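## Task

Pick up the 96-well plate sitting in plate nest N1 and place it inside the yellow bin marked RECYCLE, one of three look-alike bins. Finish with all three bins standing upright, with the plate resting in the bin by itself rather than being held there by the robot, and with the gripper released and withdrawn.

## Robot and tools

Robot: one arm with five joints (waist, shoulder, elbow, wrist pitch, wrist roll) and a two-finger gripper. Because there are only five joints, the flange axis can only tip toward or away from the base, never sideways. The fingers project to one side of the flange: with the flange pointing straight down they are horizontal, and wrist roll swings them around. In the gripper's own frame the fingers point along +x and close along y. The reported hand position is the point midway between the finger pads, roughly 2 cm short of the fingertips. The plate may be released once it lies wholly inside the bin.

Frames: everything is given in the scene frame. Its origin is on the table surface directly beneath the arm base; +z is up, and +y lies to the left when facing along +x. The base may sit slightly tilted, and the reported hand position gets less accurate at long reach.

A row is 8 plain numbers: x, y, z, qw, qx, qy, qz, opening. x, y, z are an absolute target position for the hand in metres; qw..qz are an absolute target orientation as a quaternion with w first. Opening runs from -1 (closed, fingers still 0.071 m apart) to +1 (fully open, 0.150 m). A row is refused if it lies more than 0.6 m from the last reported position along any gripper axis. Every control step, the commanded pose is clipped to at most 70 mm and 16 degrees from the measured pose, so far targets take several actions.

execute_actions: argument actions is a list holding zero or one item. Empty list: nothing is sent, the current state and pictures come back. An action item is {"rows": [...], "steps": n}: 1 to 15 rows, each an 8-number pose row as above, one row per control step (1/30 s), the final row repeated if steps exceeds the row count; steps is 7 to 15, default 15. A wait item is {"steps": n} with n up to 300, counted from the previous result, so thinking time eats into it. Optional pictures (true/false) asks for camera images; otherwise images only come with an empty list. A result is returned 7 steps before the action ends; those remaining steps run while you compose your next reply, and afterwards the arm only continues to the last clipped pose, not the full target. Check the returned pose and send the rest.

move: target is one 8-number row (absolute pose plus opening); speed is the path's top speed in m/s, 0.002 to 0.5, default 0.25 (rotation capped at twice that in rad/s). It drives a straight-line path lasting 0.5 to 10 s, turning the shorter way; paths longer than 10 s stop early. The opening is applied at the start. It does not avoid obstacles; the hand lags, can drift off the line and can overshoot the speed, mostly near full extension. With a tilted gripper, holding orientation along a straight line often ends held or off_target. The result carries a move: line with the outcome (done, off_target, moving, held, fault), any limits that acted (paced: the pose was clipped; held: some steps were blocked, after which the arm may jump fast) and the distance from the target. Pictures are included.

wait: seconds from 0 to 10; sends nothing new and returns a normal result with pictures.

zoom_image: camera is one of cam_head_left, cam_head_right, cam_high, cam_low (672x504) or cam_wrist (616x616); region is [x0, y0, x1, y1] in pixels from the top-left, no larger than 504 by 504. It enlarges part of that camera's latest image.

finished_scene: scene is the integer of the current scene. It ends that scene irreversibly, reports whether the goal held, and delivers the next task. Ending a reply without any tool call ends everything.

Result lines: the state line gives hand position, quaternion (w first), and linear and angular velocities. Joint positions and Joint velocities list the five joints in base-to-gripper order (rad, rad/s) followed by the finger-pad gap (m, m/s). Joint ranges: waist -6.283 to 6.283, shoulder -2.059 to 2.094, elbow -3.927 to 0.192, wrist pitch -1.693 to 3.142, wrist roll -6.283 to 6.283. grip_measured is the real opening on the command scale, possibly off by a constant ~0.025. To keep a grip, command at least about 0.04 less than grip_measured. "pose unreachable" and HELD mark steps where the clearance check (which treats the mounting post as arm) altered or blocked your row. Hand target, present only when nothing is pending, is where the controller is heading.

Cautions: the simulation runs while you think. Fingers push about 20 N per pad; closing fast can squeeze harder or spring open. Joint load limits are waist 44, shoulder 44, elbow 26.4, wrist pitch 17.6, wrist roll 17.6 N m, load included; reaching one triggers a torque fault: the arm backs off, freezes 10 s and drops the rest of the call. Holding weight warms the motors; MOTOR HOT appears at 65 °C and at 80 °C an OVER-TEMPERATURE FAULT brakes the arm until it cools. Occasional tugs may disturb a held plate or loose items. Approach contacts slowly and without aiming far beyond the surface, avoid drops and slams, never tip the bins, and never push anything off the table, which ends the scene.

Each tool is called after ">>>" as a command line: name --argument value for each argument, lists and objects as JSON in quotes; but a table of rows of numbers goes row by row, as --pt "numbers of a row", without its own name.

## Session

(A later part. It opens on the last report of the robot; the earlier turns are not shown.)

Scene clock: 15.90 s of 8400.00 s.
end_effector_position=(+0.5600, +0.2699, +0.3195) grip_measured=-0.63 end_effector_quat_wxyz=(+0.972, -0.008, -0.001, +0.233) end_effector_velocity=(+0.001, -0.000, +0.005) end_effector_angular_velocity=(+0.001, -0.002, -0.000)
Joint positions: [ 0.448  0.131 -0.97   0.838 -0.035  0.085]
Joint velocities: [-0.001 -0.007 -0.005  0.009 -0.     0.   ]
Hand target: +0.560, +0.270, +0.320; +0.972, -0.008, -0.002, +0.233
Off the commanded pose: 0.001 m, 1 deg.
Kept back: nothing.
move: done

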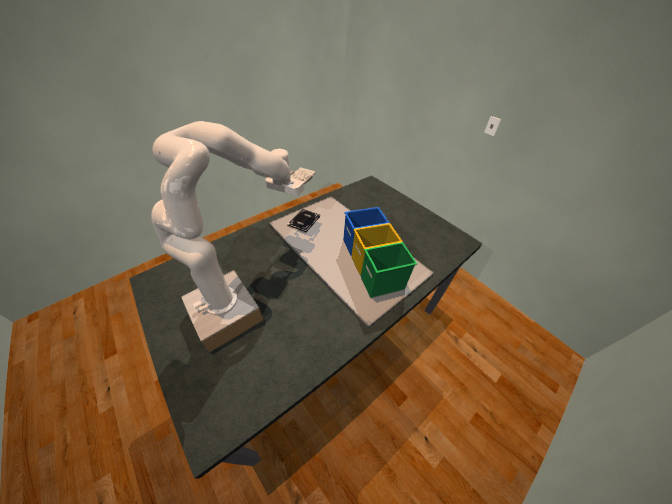

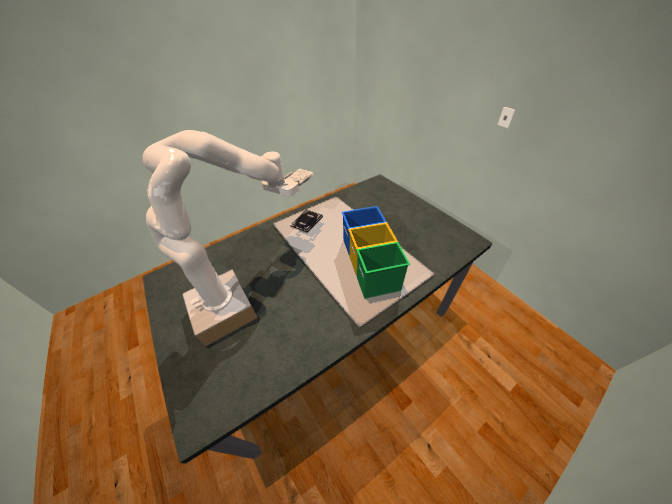

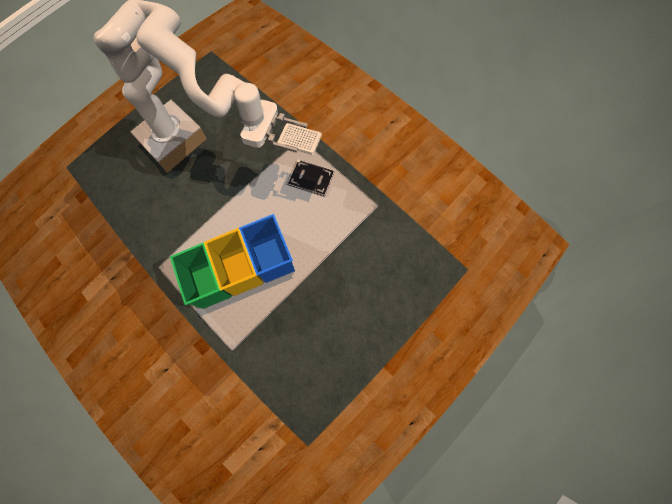

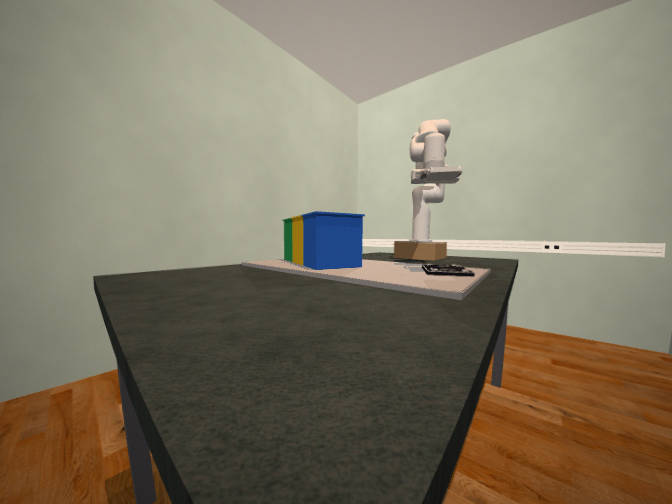

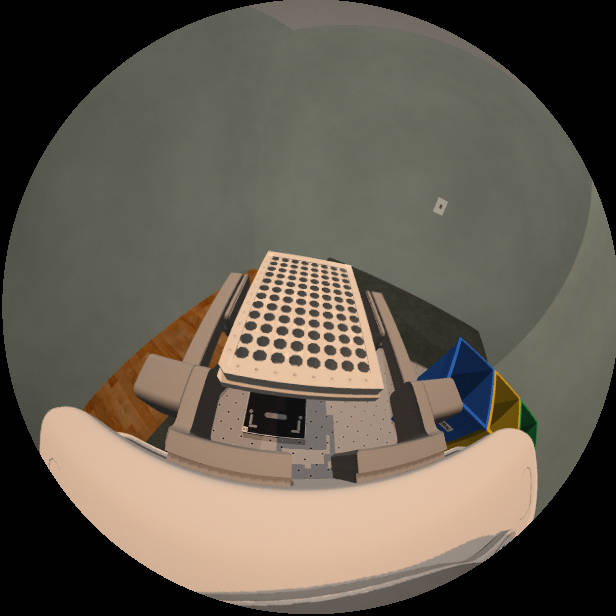

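>>> move --target '[0.48,0.25,0.32,0.643,0,0,0.766,-0.75]' --speed 0.15

>>> move --target '[0.42,-0.08,0.32,0.139,0,0,0.99,-0.75]' --speed 0.15

>>> move --target '[0.665,-0.187,0.31,0.117,-0.532,0.075,0.835,-0.75]' --speed 0.15

Scene clock: 21.13 s of 8400.00 s.
end_effector_position=(+0.4799, +0.2494, +0.3200) grip_measured=-0.63 end_effector_quat_wxyz=(+0.643, -0.006, +0.005, +0.766) end_effector_velocity=(-0.000, -0.001, -0.000) end_effector_angular_velocity=(-0.000, +0.002, +0.007)
Joint positions: [ 0.207  0.265 -1.153  0.89  -1.55   0.085]
Joint velocities: [-0.002  0.003 -0.004  0.003 -0.008  0.   ]
Hand target: +0.480, +0.249, +0.320; +0.643, -0.006, +0.005, +0.766
Off the commanded pose: 0.001 m, 1 deg.
Kept back: nothing.
move: done

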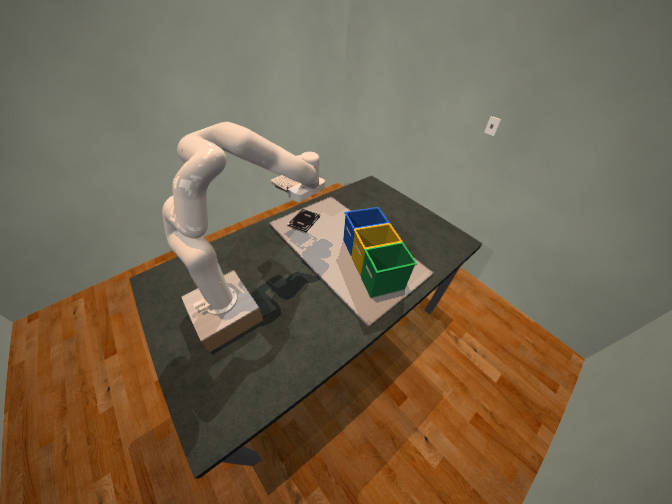

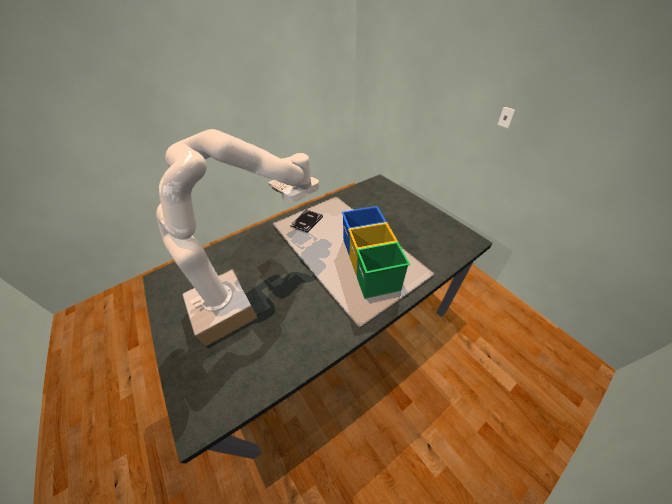

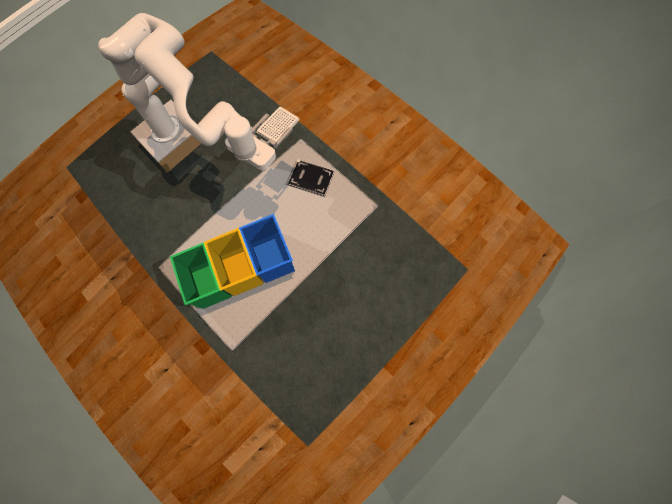

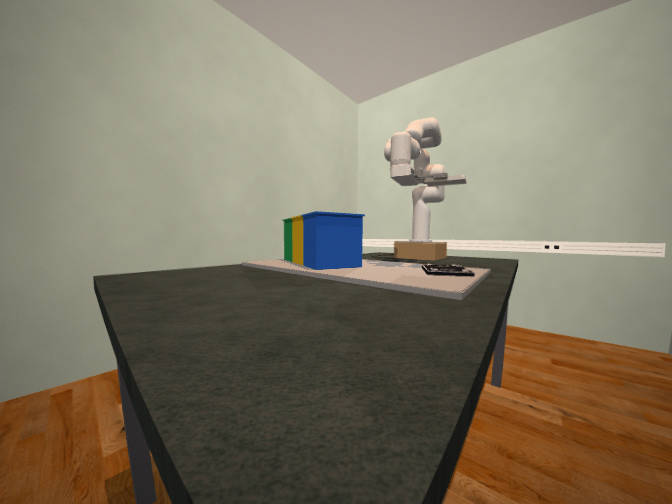

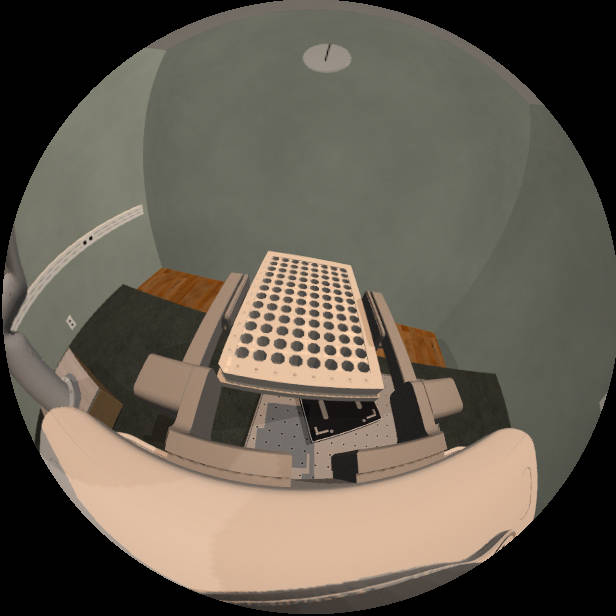

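Scene clock: 25.30 s of 8400.00 s.
end_effector_position=(+0.4208, -0.0804, +0.3199) grip_measured=-0.63 end_effector_quat_wxyz=(+0.139, +0.000, +0.007, +0.990) end_effector_velocity=(-0.000, -0.001, +0.000) end_effector_angular_velocity=(+0.000, +0.001, +0.007)
Joint positions: [-0.204  0.472 -1.442  0.978 -3.08   0.085]
Joint velocities: [-0.     0.001 -0.001  0.001 -0.007  0.   ]
Hand target: +0.421, -0.081, +0.320; +0.139, +0.001, +0.007, +0.990
Off the commanded pose: 0.001 m, 1 deg.
Kept back: nothing.
move: done

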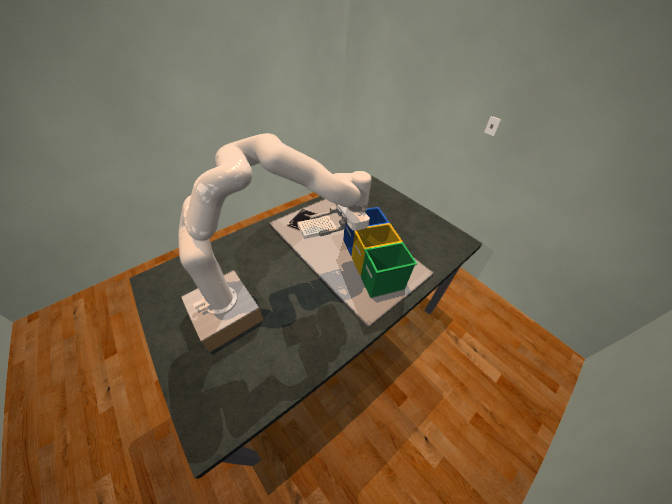

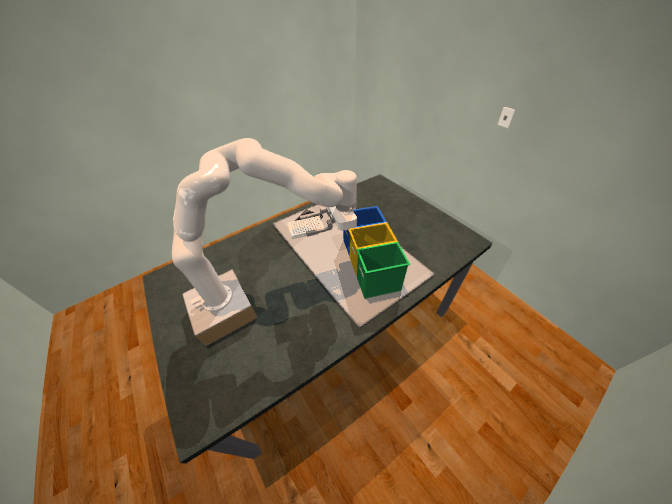

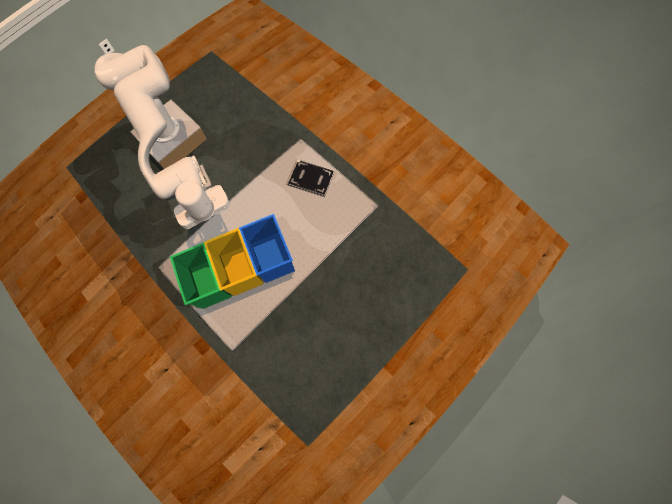

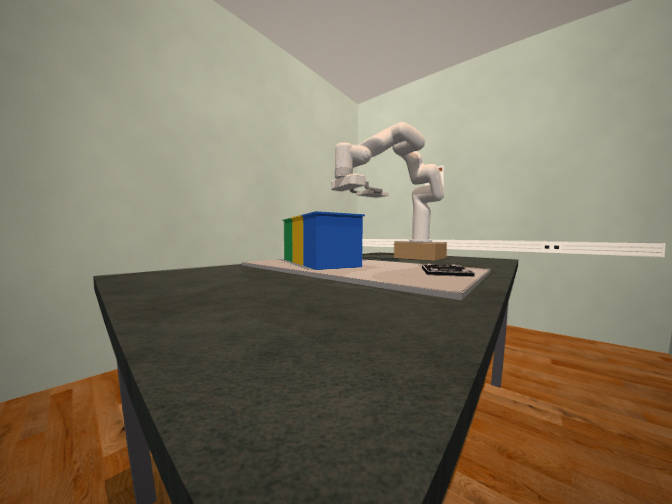

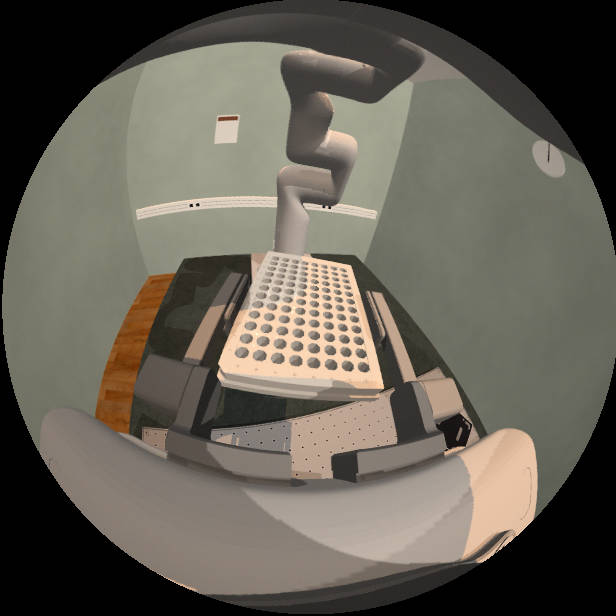

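Scene clock: 29.57 s of 8400.00 s.
end_effector_position=(+0.6649, -0.1864, +0.3101) grip_measured=-0.63 end_effector_quat_wxyz=(+0.118, -0.532, +0.078, +0.835) end_effector_velocity=(+0.001, -0.000, -0.001) end_effector_angular_velocity=(-0.001, -0.001, +0.001)
Joint positions: [-0.266  0.85  -1.974 -0.002 -3.132  0.085]
Joint velocities: [ 0.     0.005 -0.005 -0.001 -0.001 -0.   ]
Hand target: +0.665, -0.186, +0.310; +0.118, -0.532, +0.078, +0.835
Off the commanded pose: 0.001 m, 0 deg.
Kept back: nothing.
move: done

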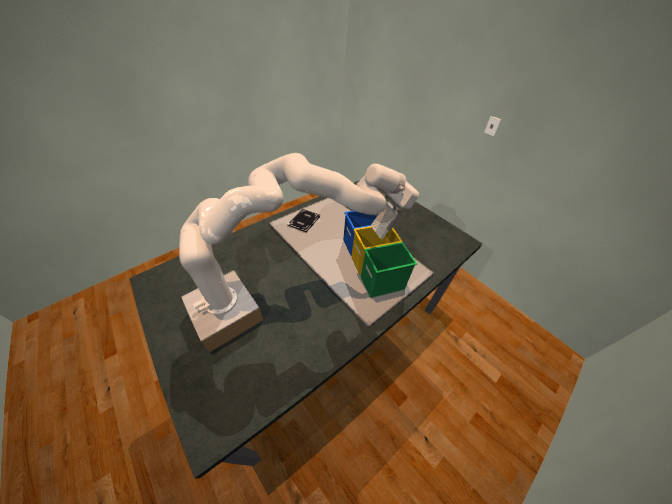

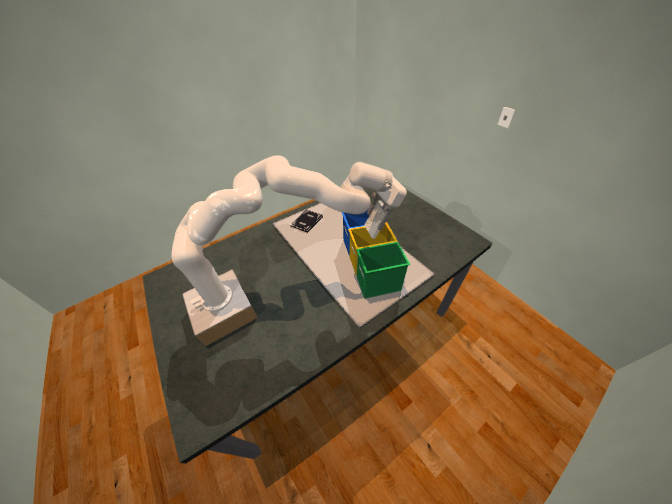

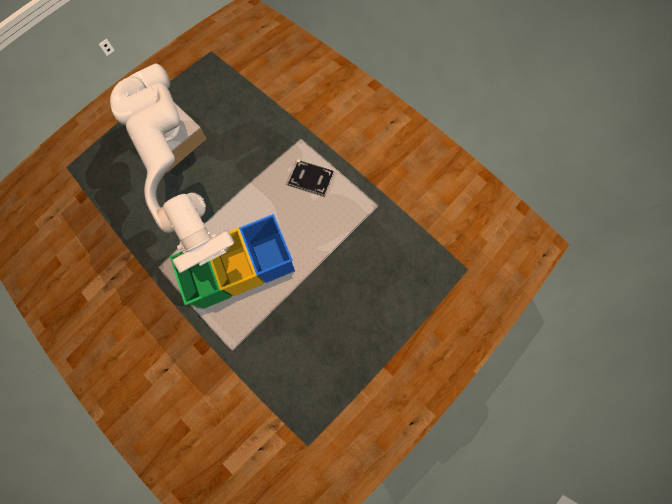

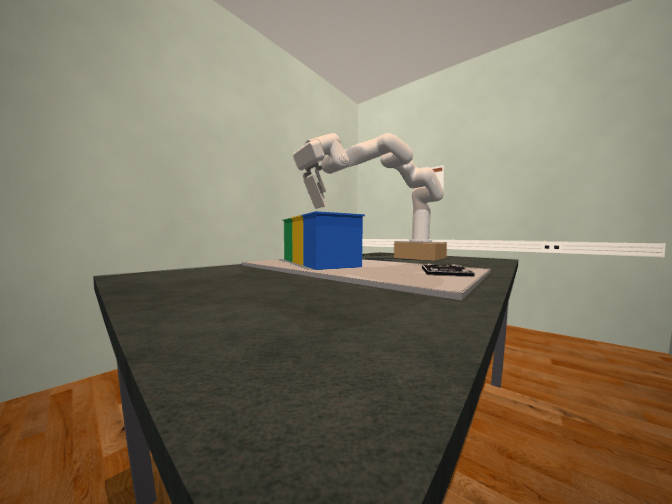

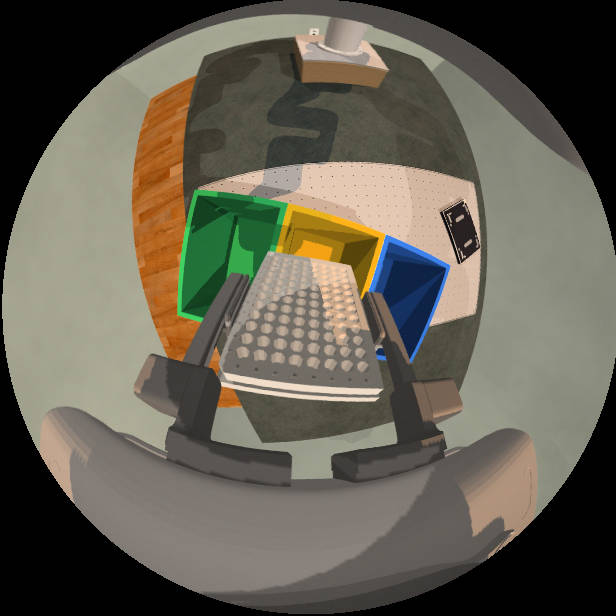

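>>> move --target '[0.67,-0.15,0.26,0.1,-0.534,0.064,0.838,-0.75]' --speed 0.08

>>> zoom_image --camera "cam_head_left" --region '[300,150,440,300]'

Scene clock: 30.97 s of 8400.00 s.
end_effector_position=(+0.6700, -0.1503, +0.2605) grip_measured=-0.63 end_effector_quat_wxyz=(+0.099, -0.534, +0.062, +0.837) end_effector_velocity=(+0.001, +0.000, +0.000) end_effector_angular_velocity=(-0.000, -0.003, +0.001)
Joint positions: [-0.214  0.895 -1.906 -0.116 -3.125  0.085]
Joint velocities: [ 0.001  0.001 -0.002 -0.003  0.     0.   ]
Hand target: +0.670, -0.150, +0.260; +0.099, -0.534, +0.062, +0.837
Off the commanded pose: 0.001 m, 0 deg.
Kept back: nothing.
move: done

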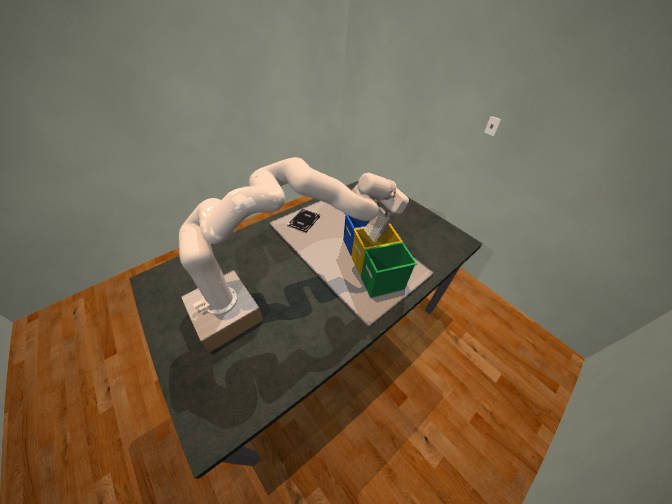

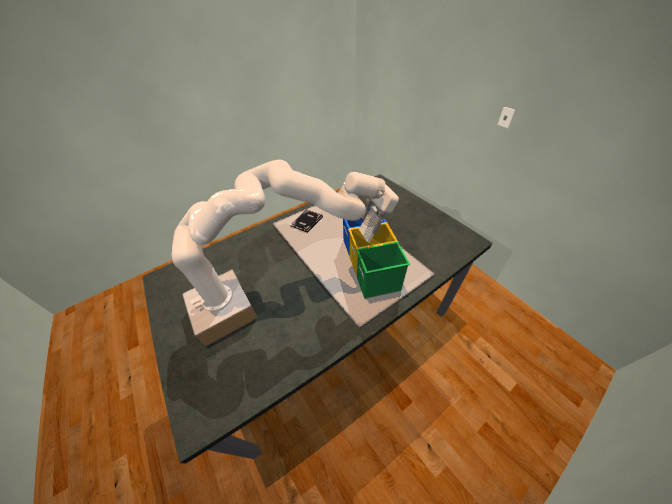

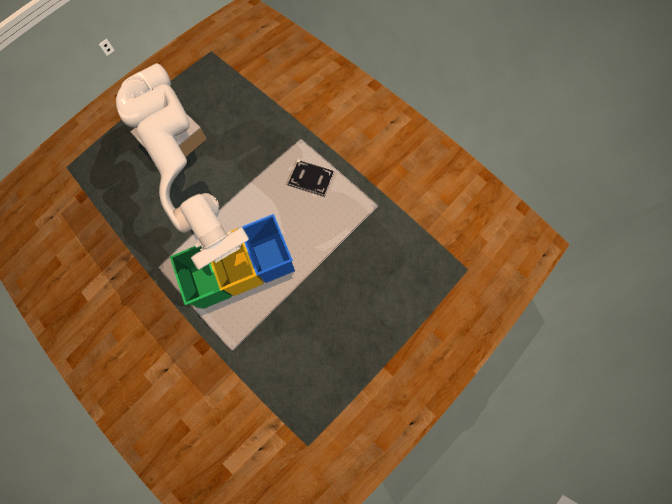

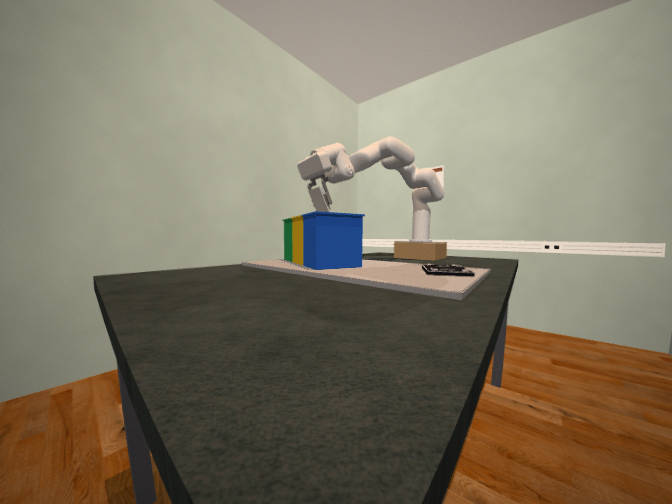

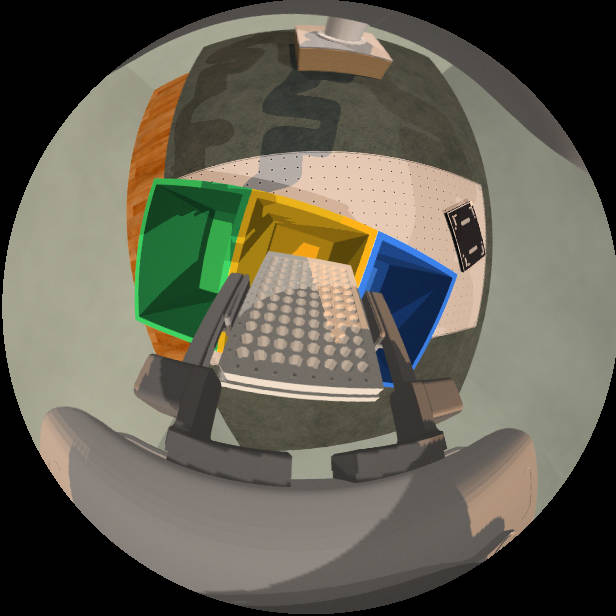

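Region (300, 150, 440, 300) of cam_head_left's 672x504 image, scaled by 3.360, with more detail than that image has; it fills the left 470 columns of this view, and the rest is white.

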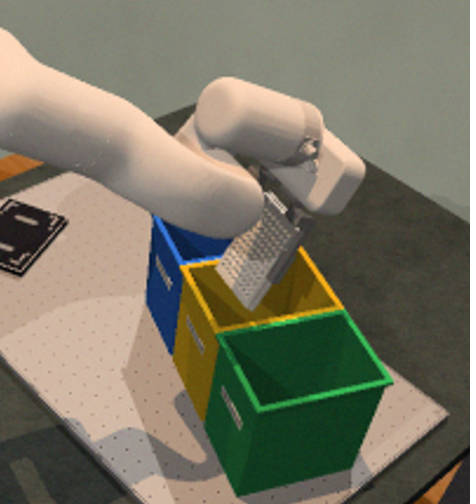

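>>> move --target '[0.70,-0.16,0.228,0.1,-0.534,0.064,0.838,-0.75]' --speed 0.04

>>> zoom_image --camera "cam_head_left" --region '[300,150,440,300]'

Scene clock: 32.73 s of 8400.00 s.
end_effector_position=(+0.6998, -0.1599, +0.2283) grip_measured=-0.63 end_effector_quat_wxyz=(+0.100, -0.534, +0.063, +0.837) end_effector_velocity=(+0.002, -0.000, +0.002) end_effector_angular_velocity=(-0.002, -0.002, +0.001)
Joint positions: [-0.217  1.11  -2.196 -0.041 -3.126  0.085]
Joint velocities: [ 0.     0.01  -0.023  0.011 -0.001  0.   ]
Hand target: +0.700, -0.160, +0.228; +0.100, -0.534, +0.063, +0.837
Off the commanded pose: 0.000 m, 0 deg.
Kept back: nothing.
move: done

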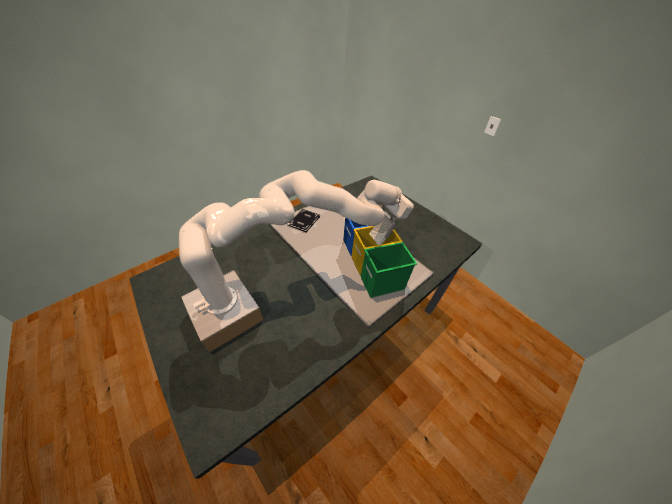

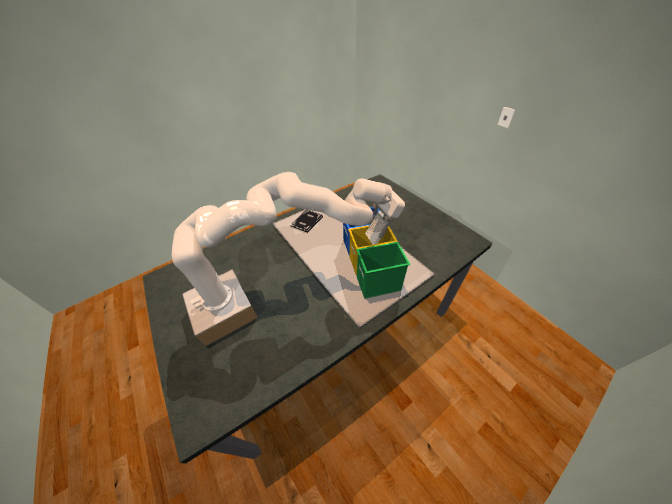

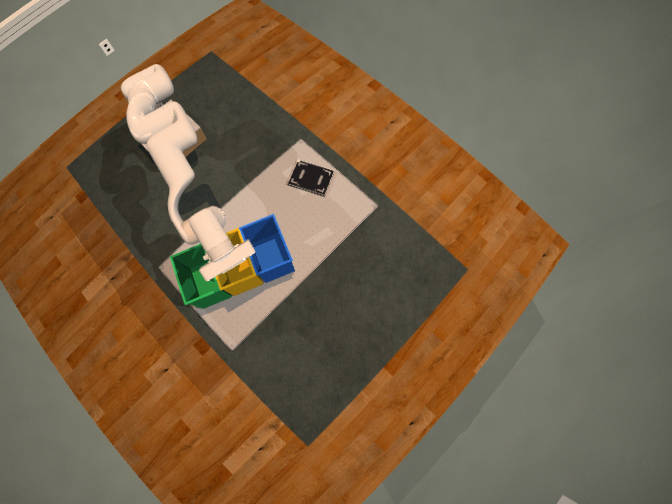

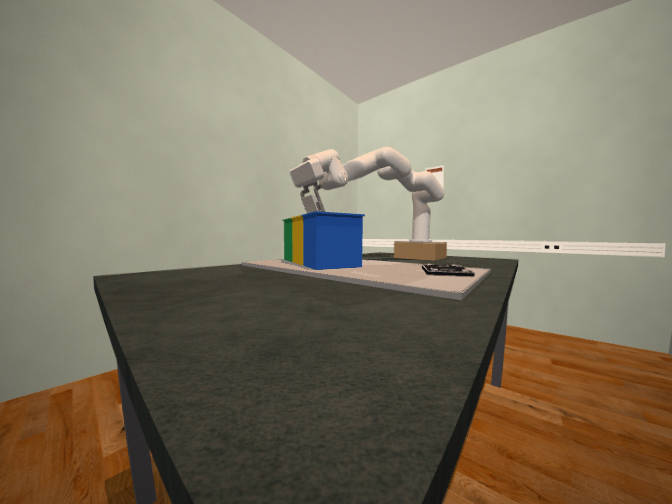

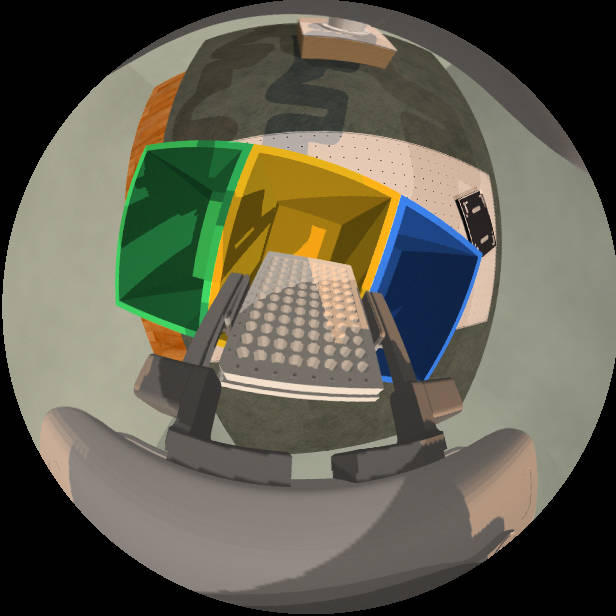

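Region (300, 150, 440, 300) of cam_head_left's 672x504 image, scaled by 3.360, with more detail than that image has; it fills the left 470 columns of this view, and the rest is white.

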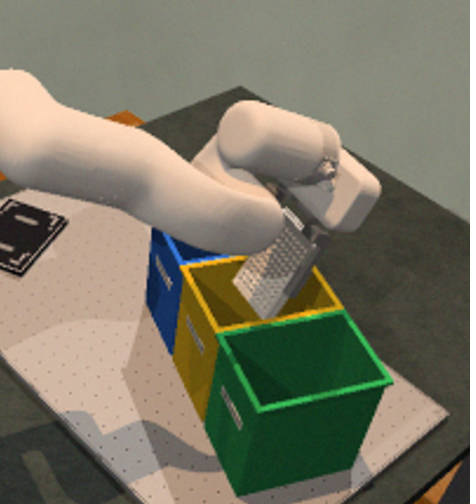

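>>> move --target '[0.697,-0.171,0.222,0.1,-0.534,0.064,0.838,-0.75]' --speed 0.03

>>> move --target '[0.697,-0.171,0.222,0.1,-0.534,0.064,0.838,-0.3]'

>>> move --target '[0.66,-0.16,0.34,0.1,-0.534,0.064,0.838,-0.3]' --speed 0.1

Scene clock: 33.73 s of 8400.00 s.
end_effector_position=(+0.6971, -0.1707, +0.2221) grip_measured=-0.63 end_effector_quat_wxyz=(+0.102, -0.533, +0.069, +0.837) end_effector_velocity=(+0.000, -0.001, +0.001) end_effector_angular_velocity=(-0.001, -0.003, -0.000)
Joint positions: [-0.231  1.12  -2.196 -0.05  -3.134  0.085]
Joint velocities: [-0.001  0.    -0.002 -0.001 -0.001  0.   ]
Hand target: +0.697, -0.171, +0.222; +0.102, -0.533, +0.069, +0.837
Off the commanded pose: 0.000 m, 1 deg.
Kept back: nothing.
move: done

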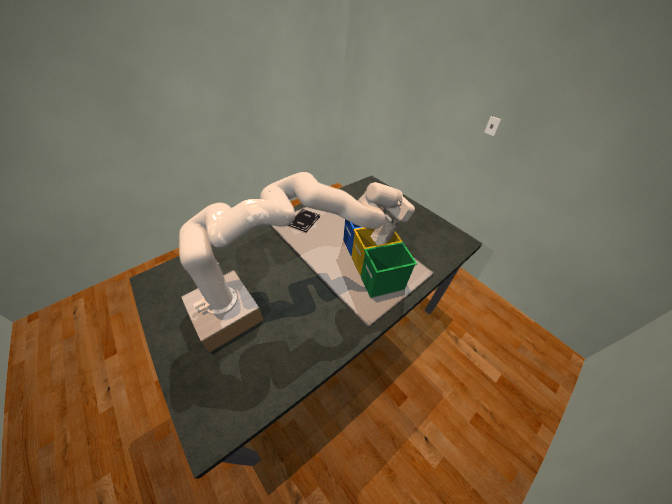

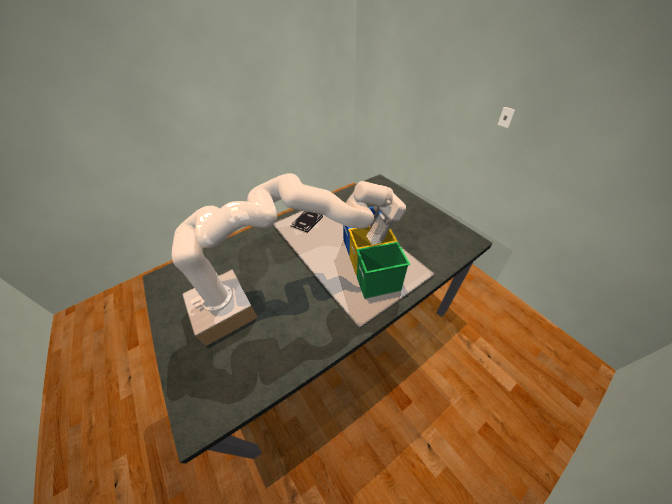

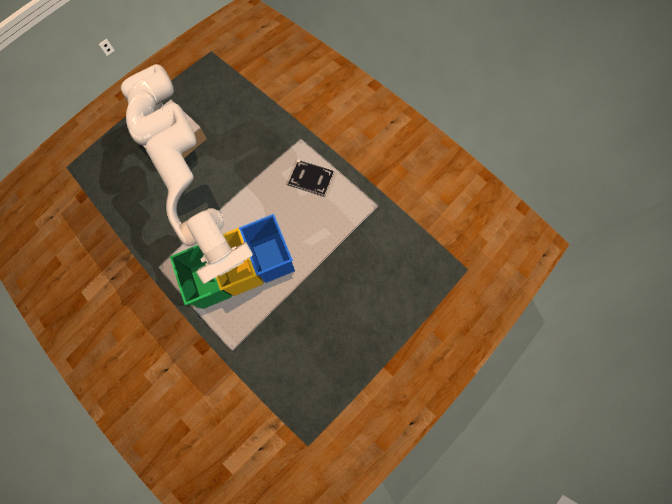

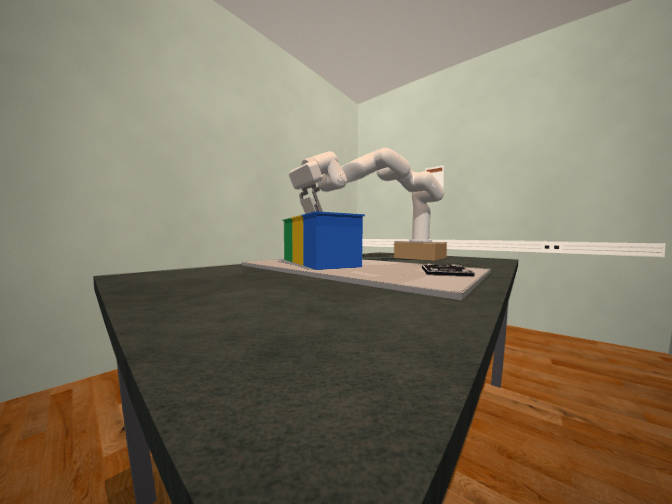

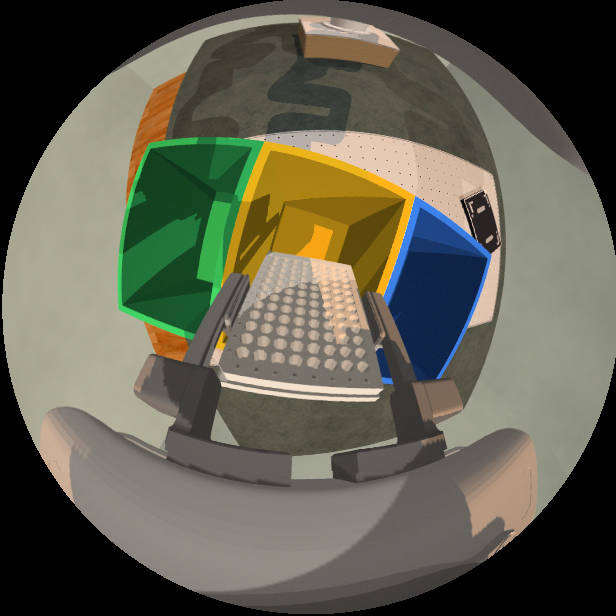

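Scene clock: 34.43 s of 8400.00 s.
end_effector_position=(+0.6970, -0.1708, +0.2220) grip_measured=-0.30 end_effector_quat_wxyz=(+0.102, -0.533, +0.069, +0.837) end_effector_velocity=(-0.000, -0.000, -0.000) end_effector_angular_velocity=(+0.000, +0.001, -0.001)
Joint positions: [-0.231  1.12  -2.196 -0.051 -3.135  0.099]
Joint velocities: [-0.001  0.     0.    -0.     0.     0.   ]
Hand target: +0.697, -0.171, +0.222; +0.102, -0.533, +0.069, +0.837
Off the commanded pose: 0.000 m, 1 deg.
Kept back: nothing.
move: done

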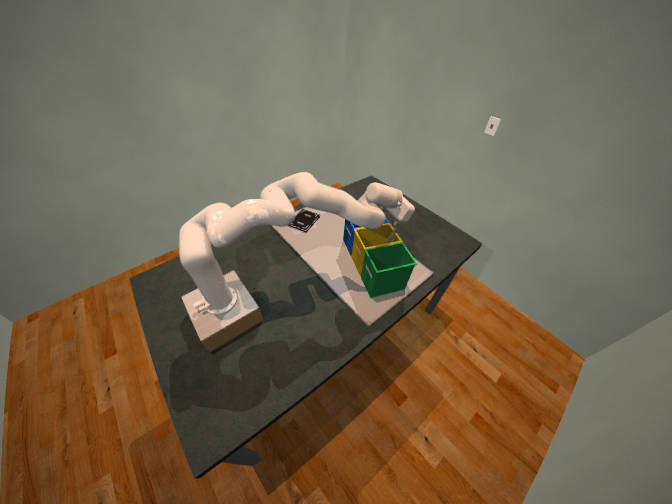

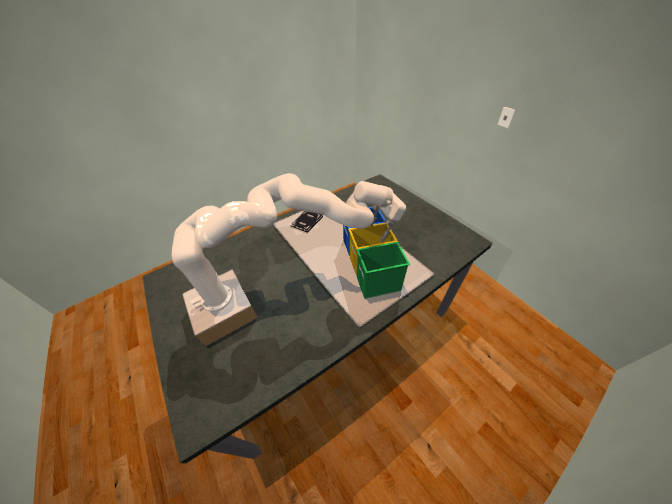

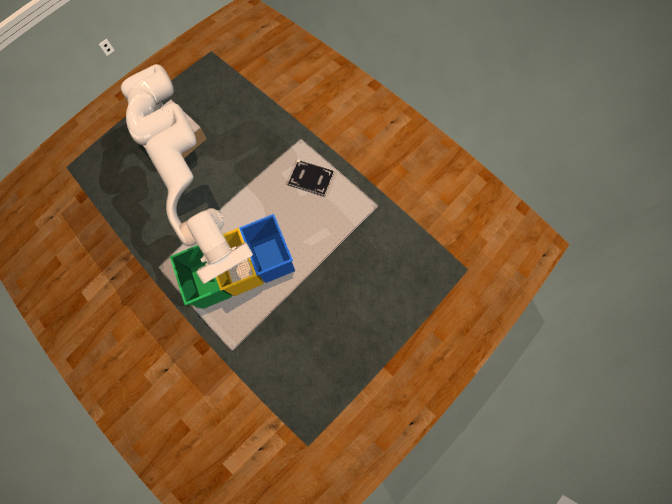

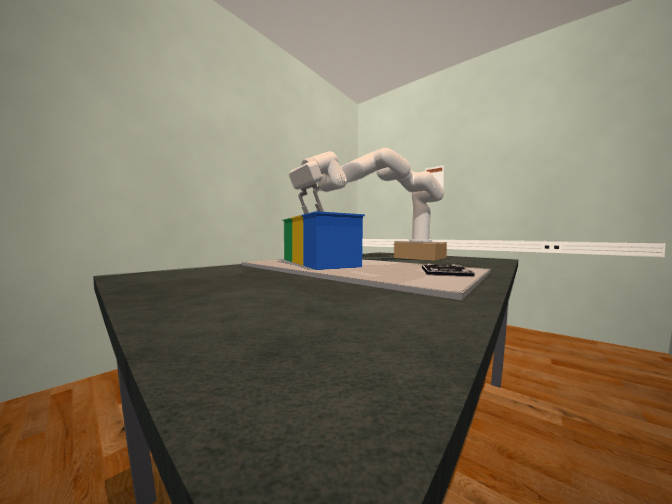

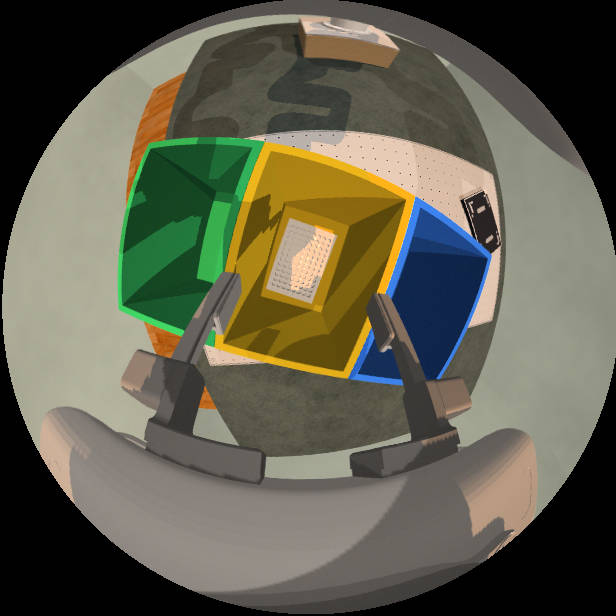

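Scene clock: 36.10 s of 8400.00 s.
end_effector_position=(+0.6601, -0.1599, +0.3392) grip_measured=-0.30 end_effector_quat_wxyz=(+0.102, -0.532, +0.069, +0.837) end_effector_velocity=(-0.001, -0.000, +0.003) end_effector_angular_velocity=(-0.001, -0.003, -0.000)
Joint positions: [-0.231  0.767 -1.918  0.026 -3.135  0.099]
Joint velocities: [-0.001 -0.007  0.004  0.    -0.     0.   ]
Hand target: +0.660, -0.160, +0.340; +0.102, -0.533, +0.069, +0.837
Off the commanded pose: 0.001 m, 1 deg.
Kept back: nothing.
move: done

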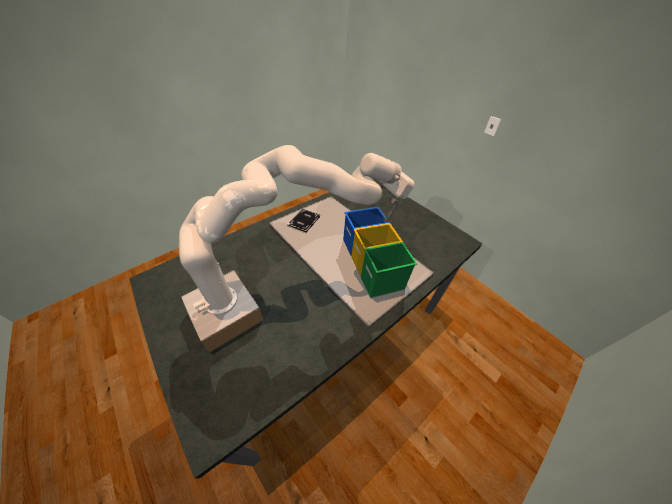

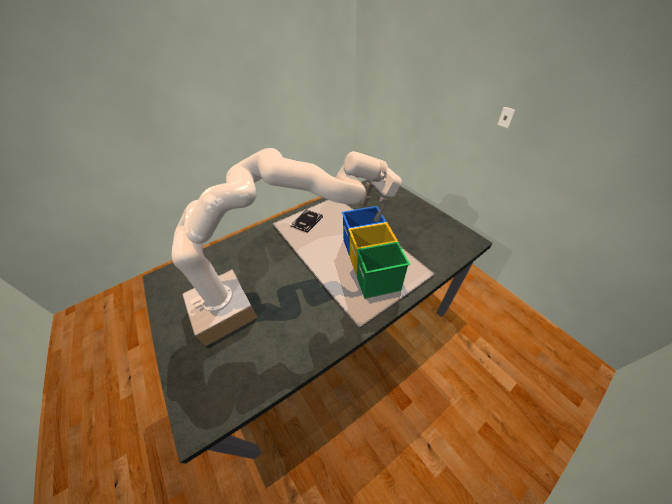

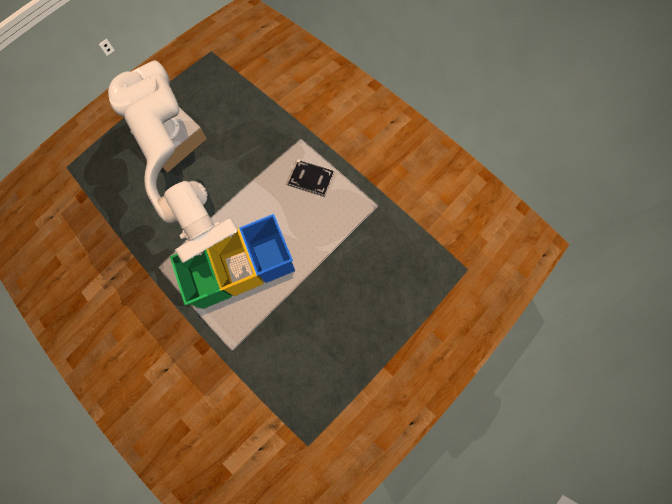

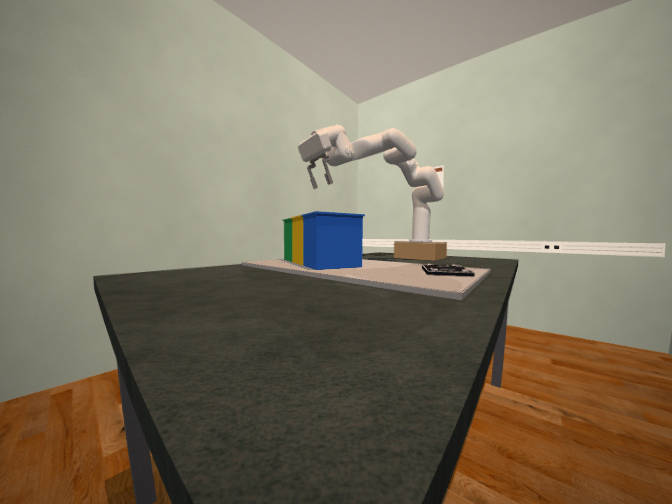

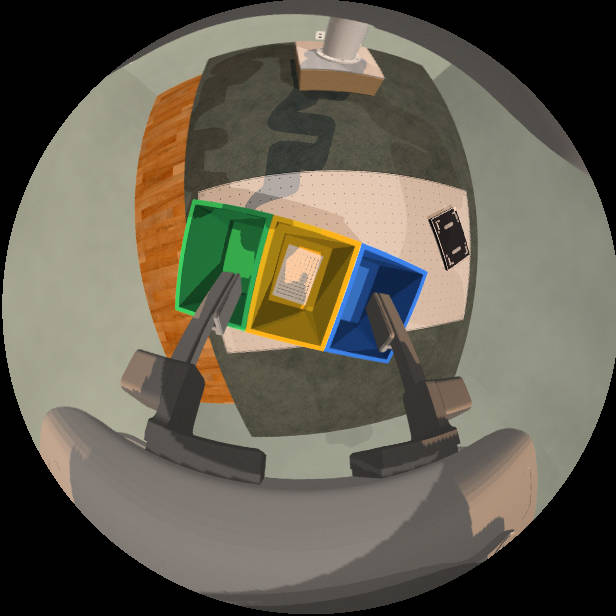

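>>> finished_scene --scene 2

The scene is finished: the task was done.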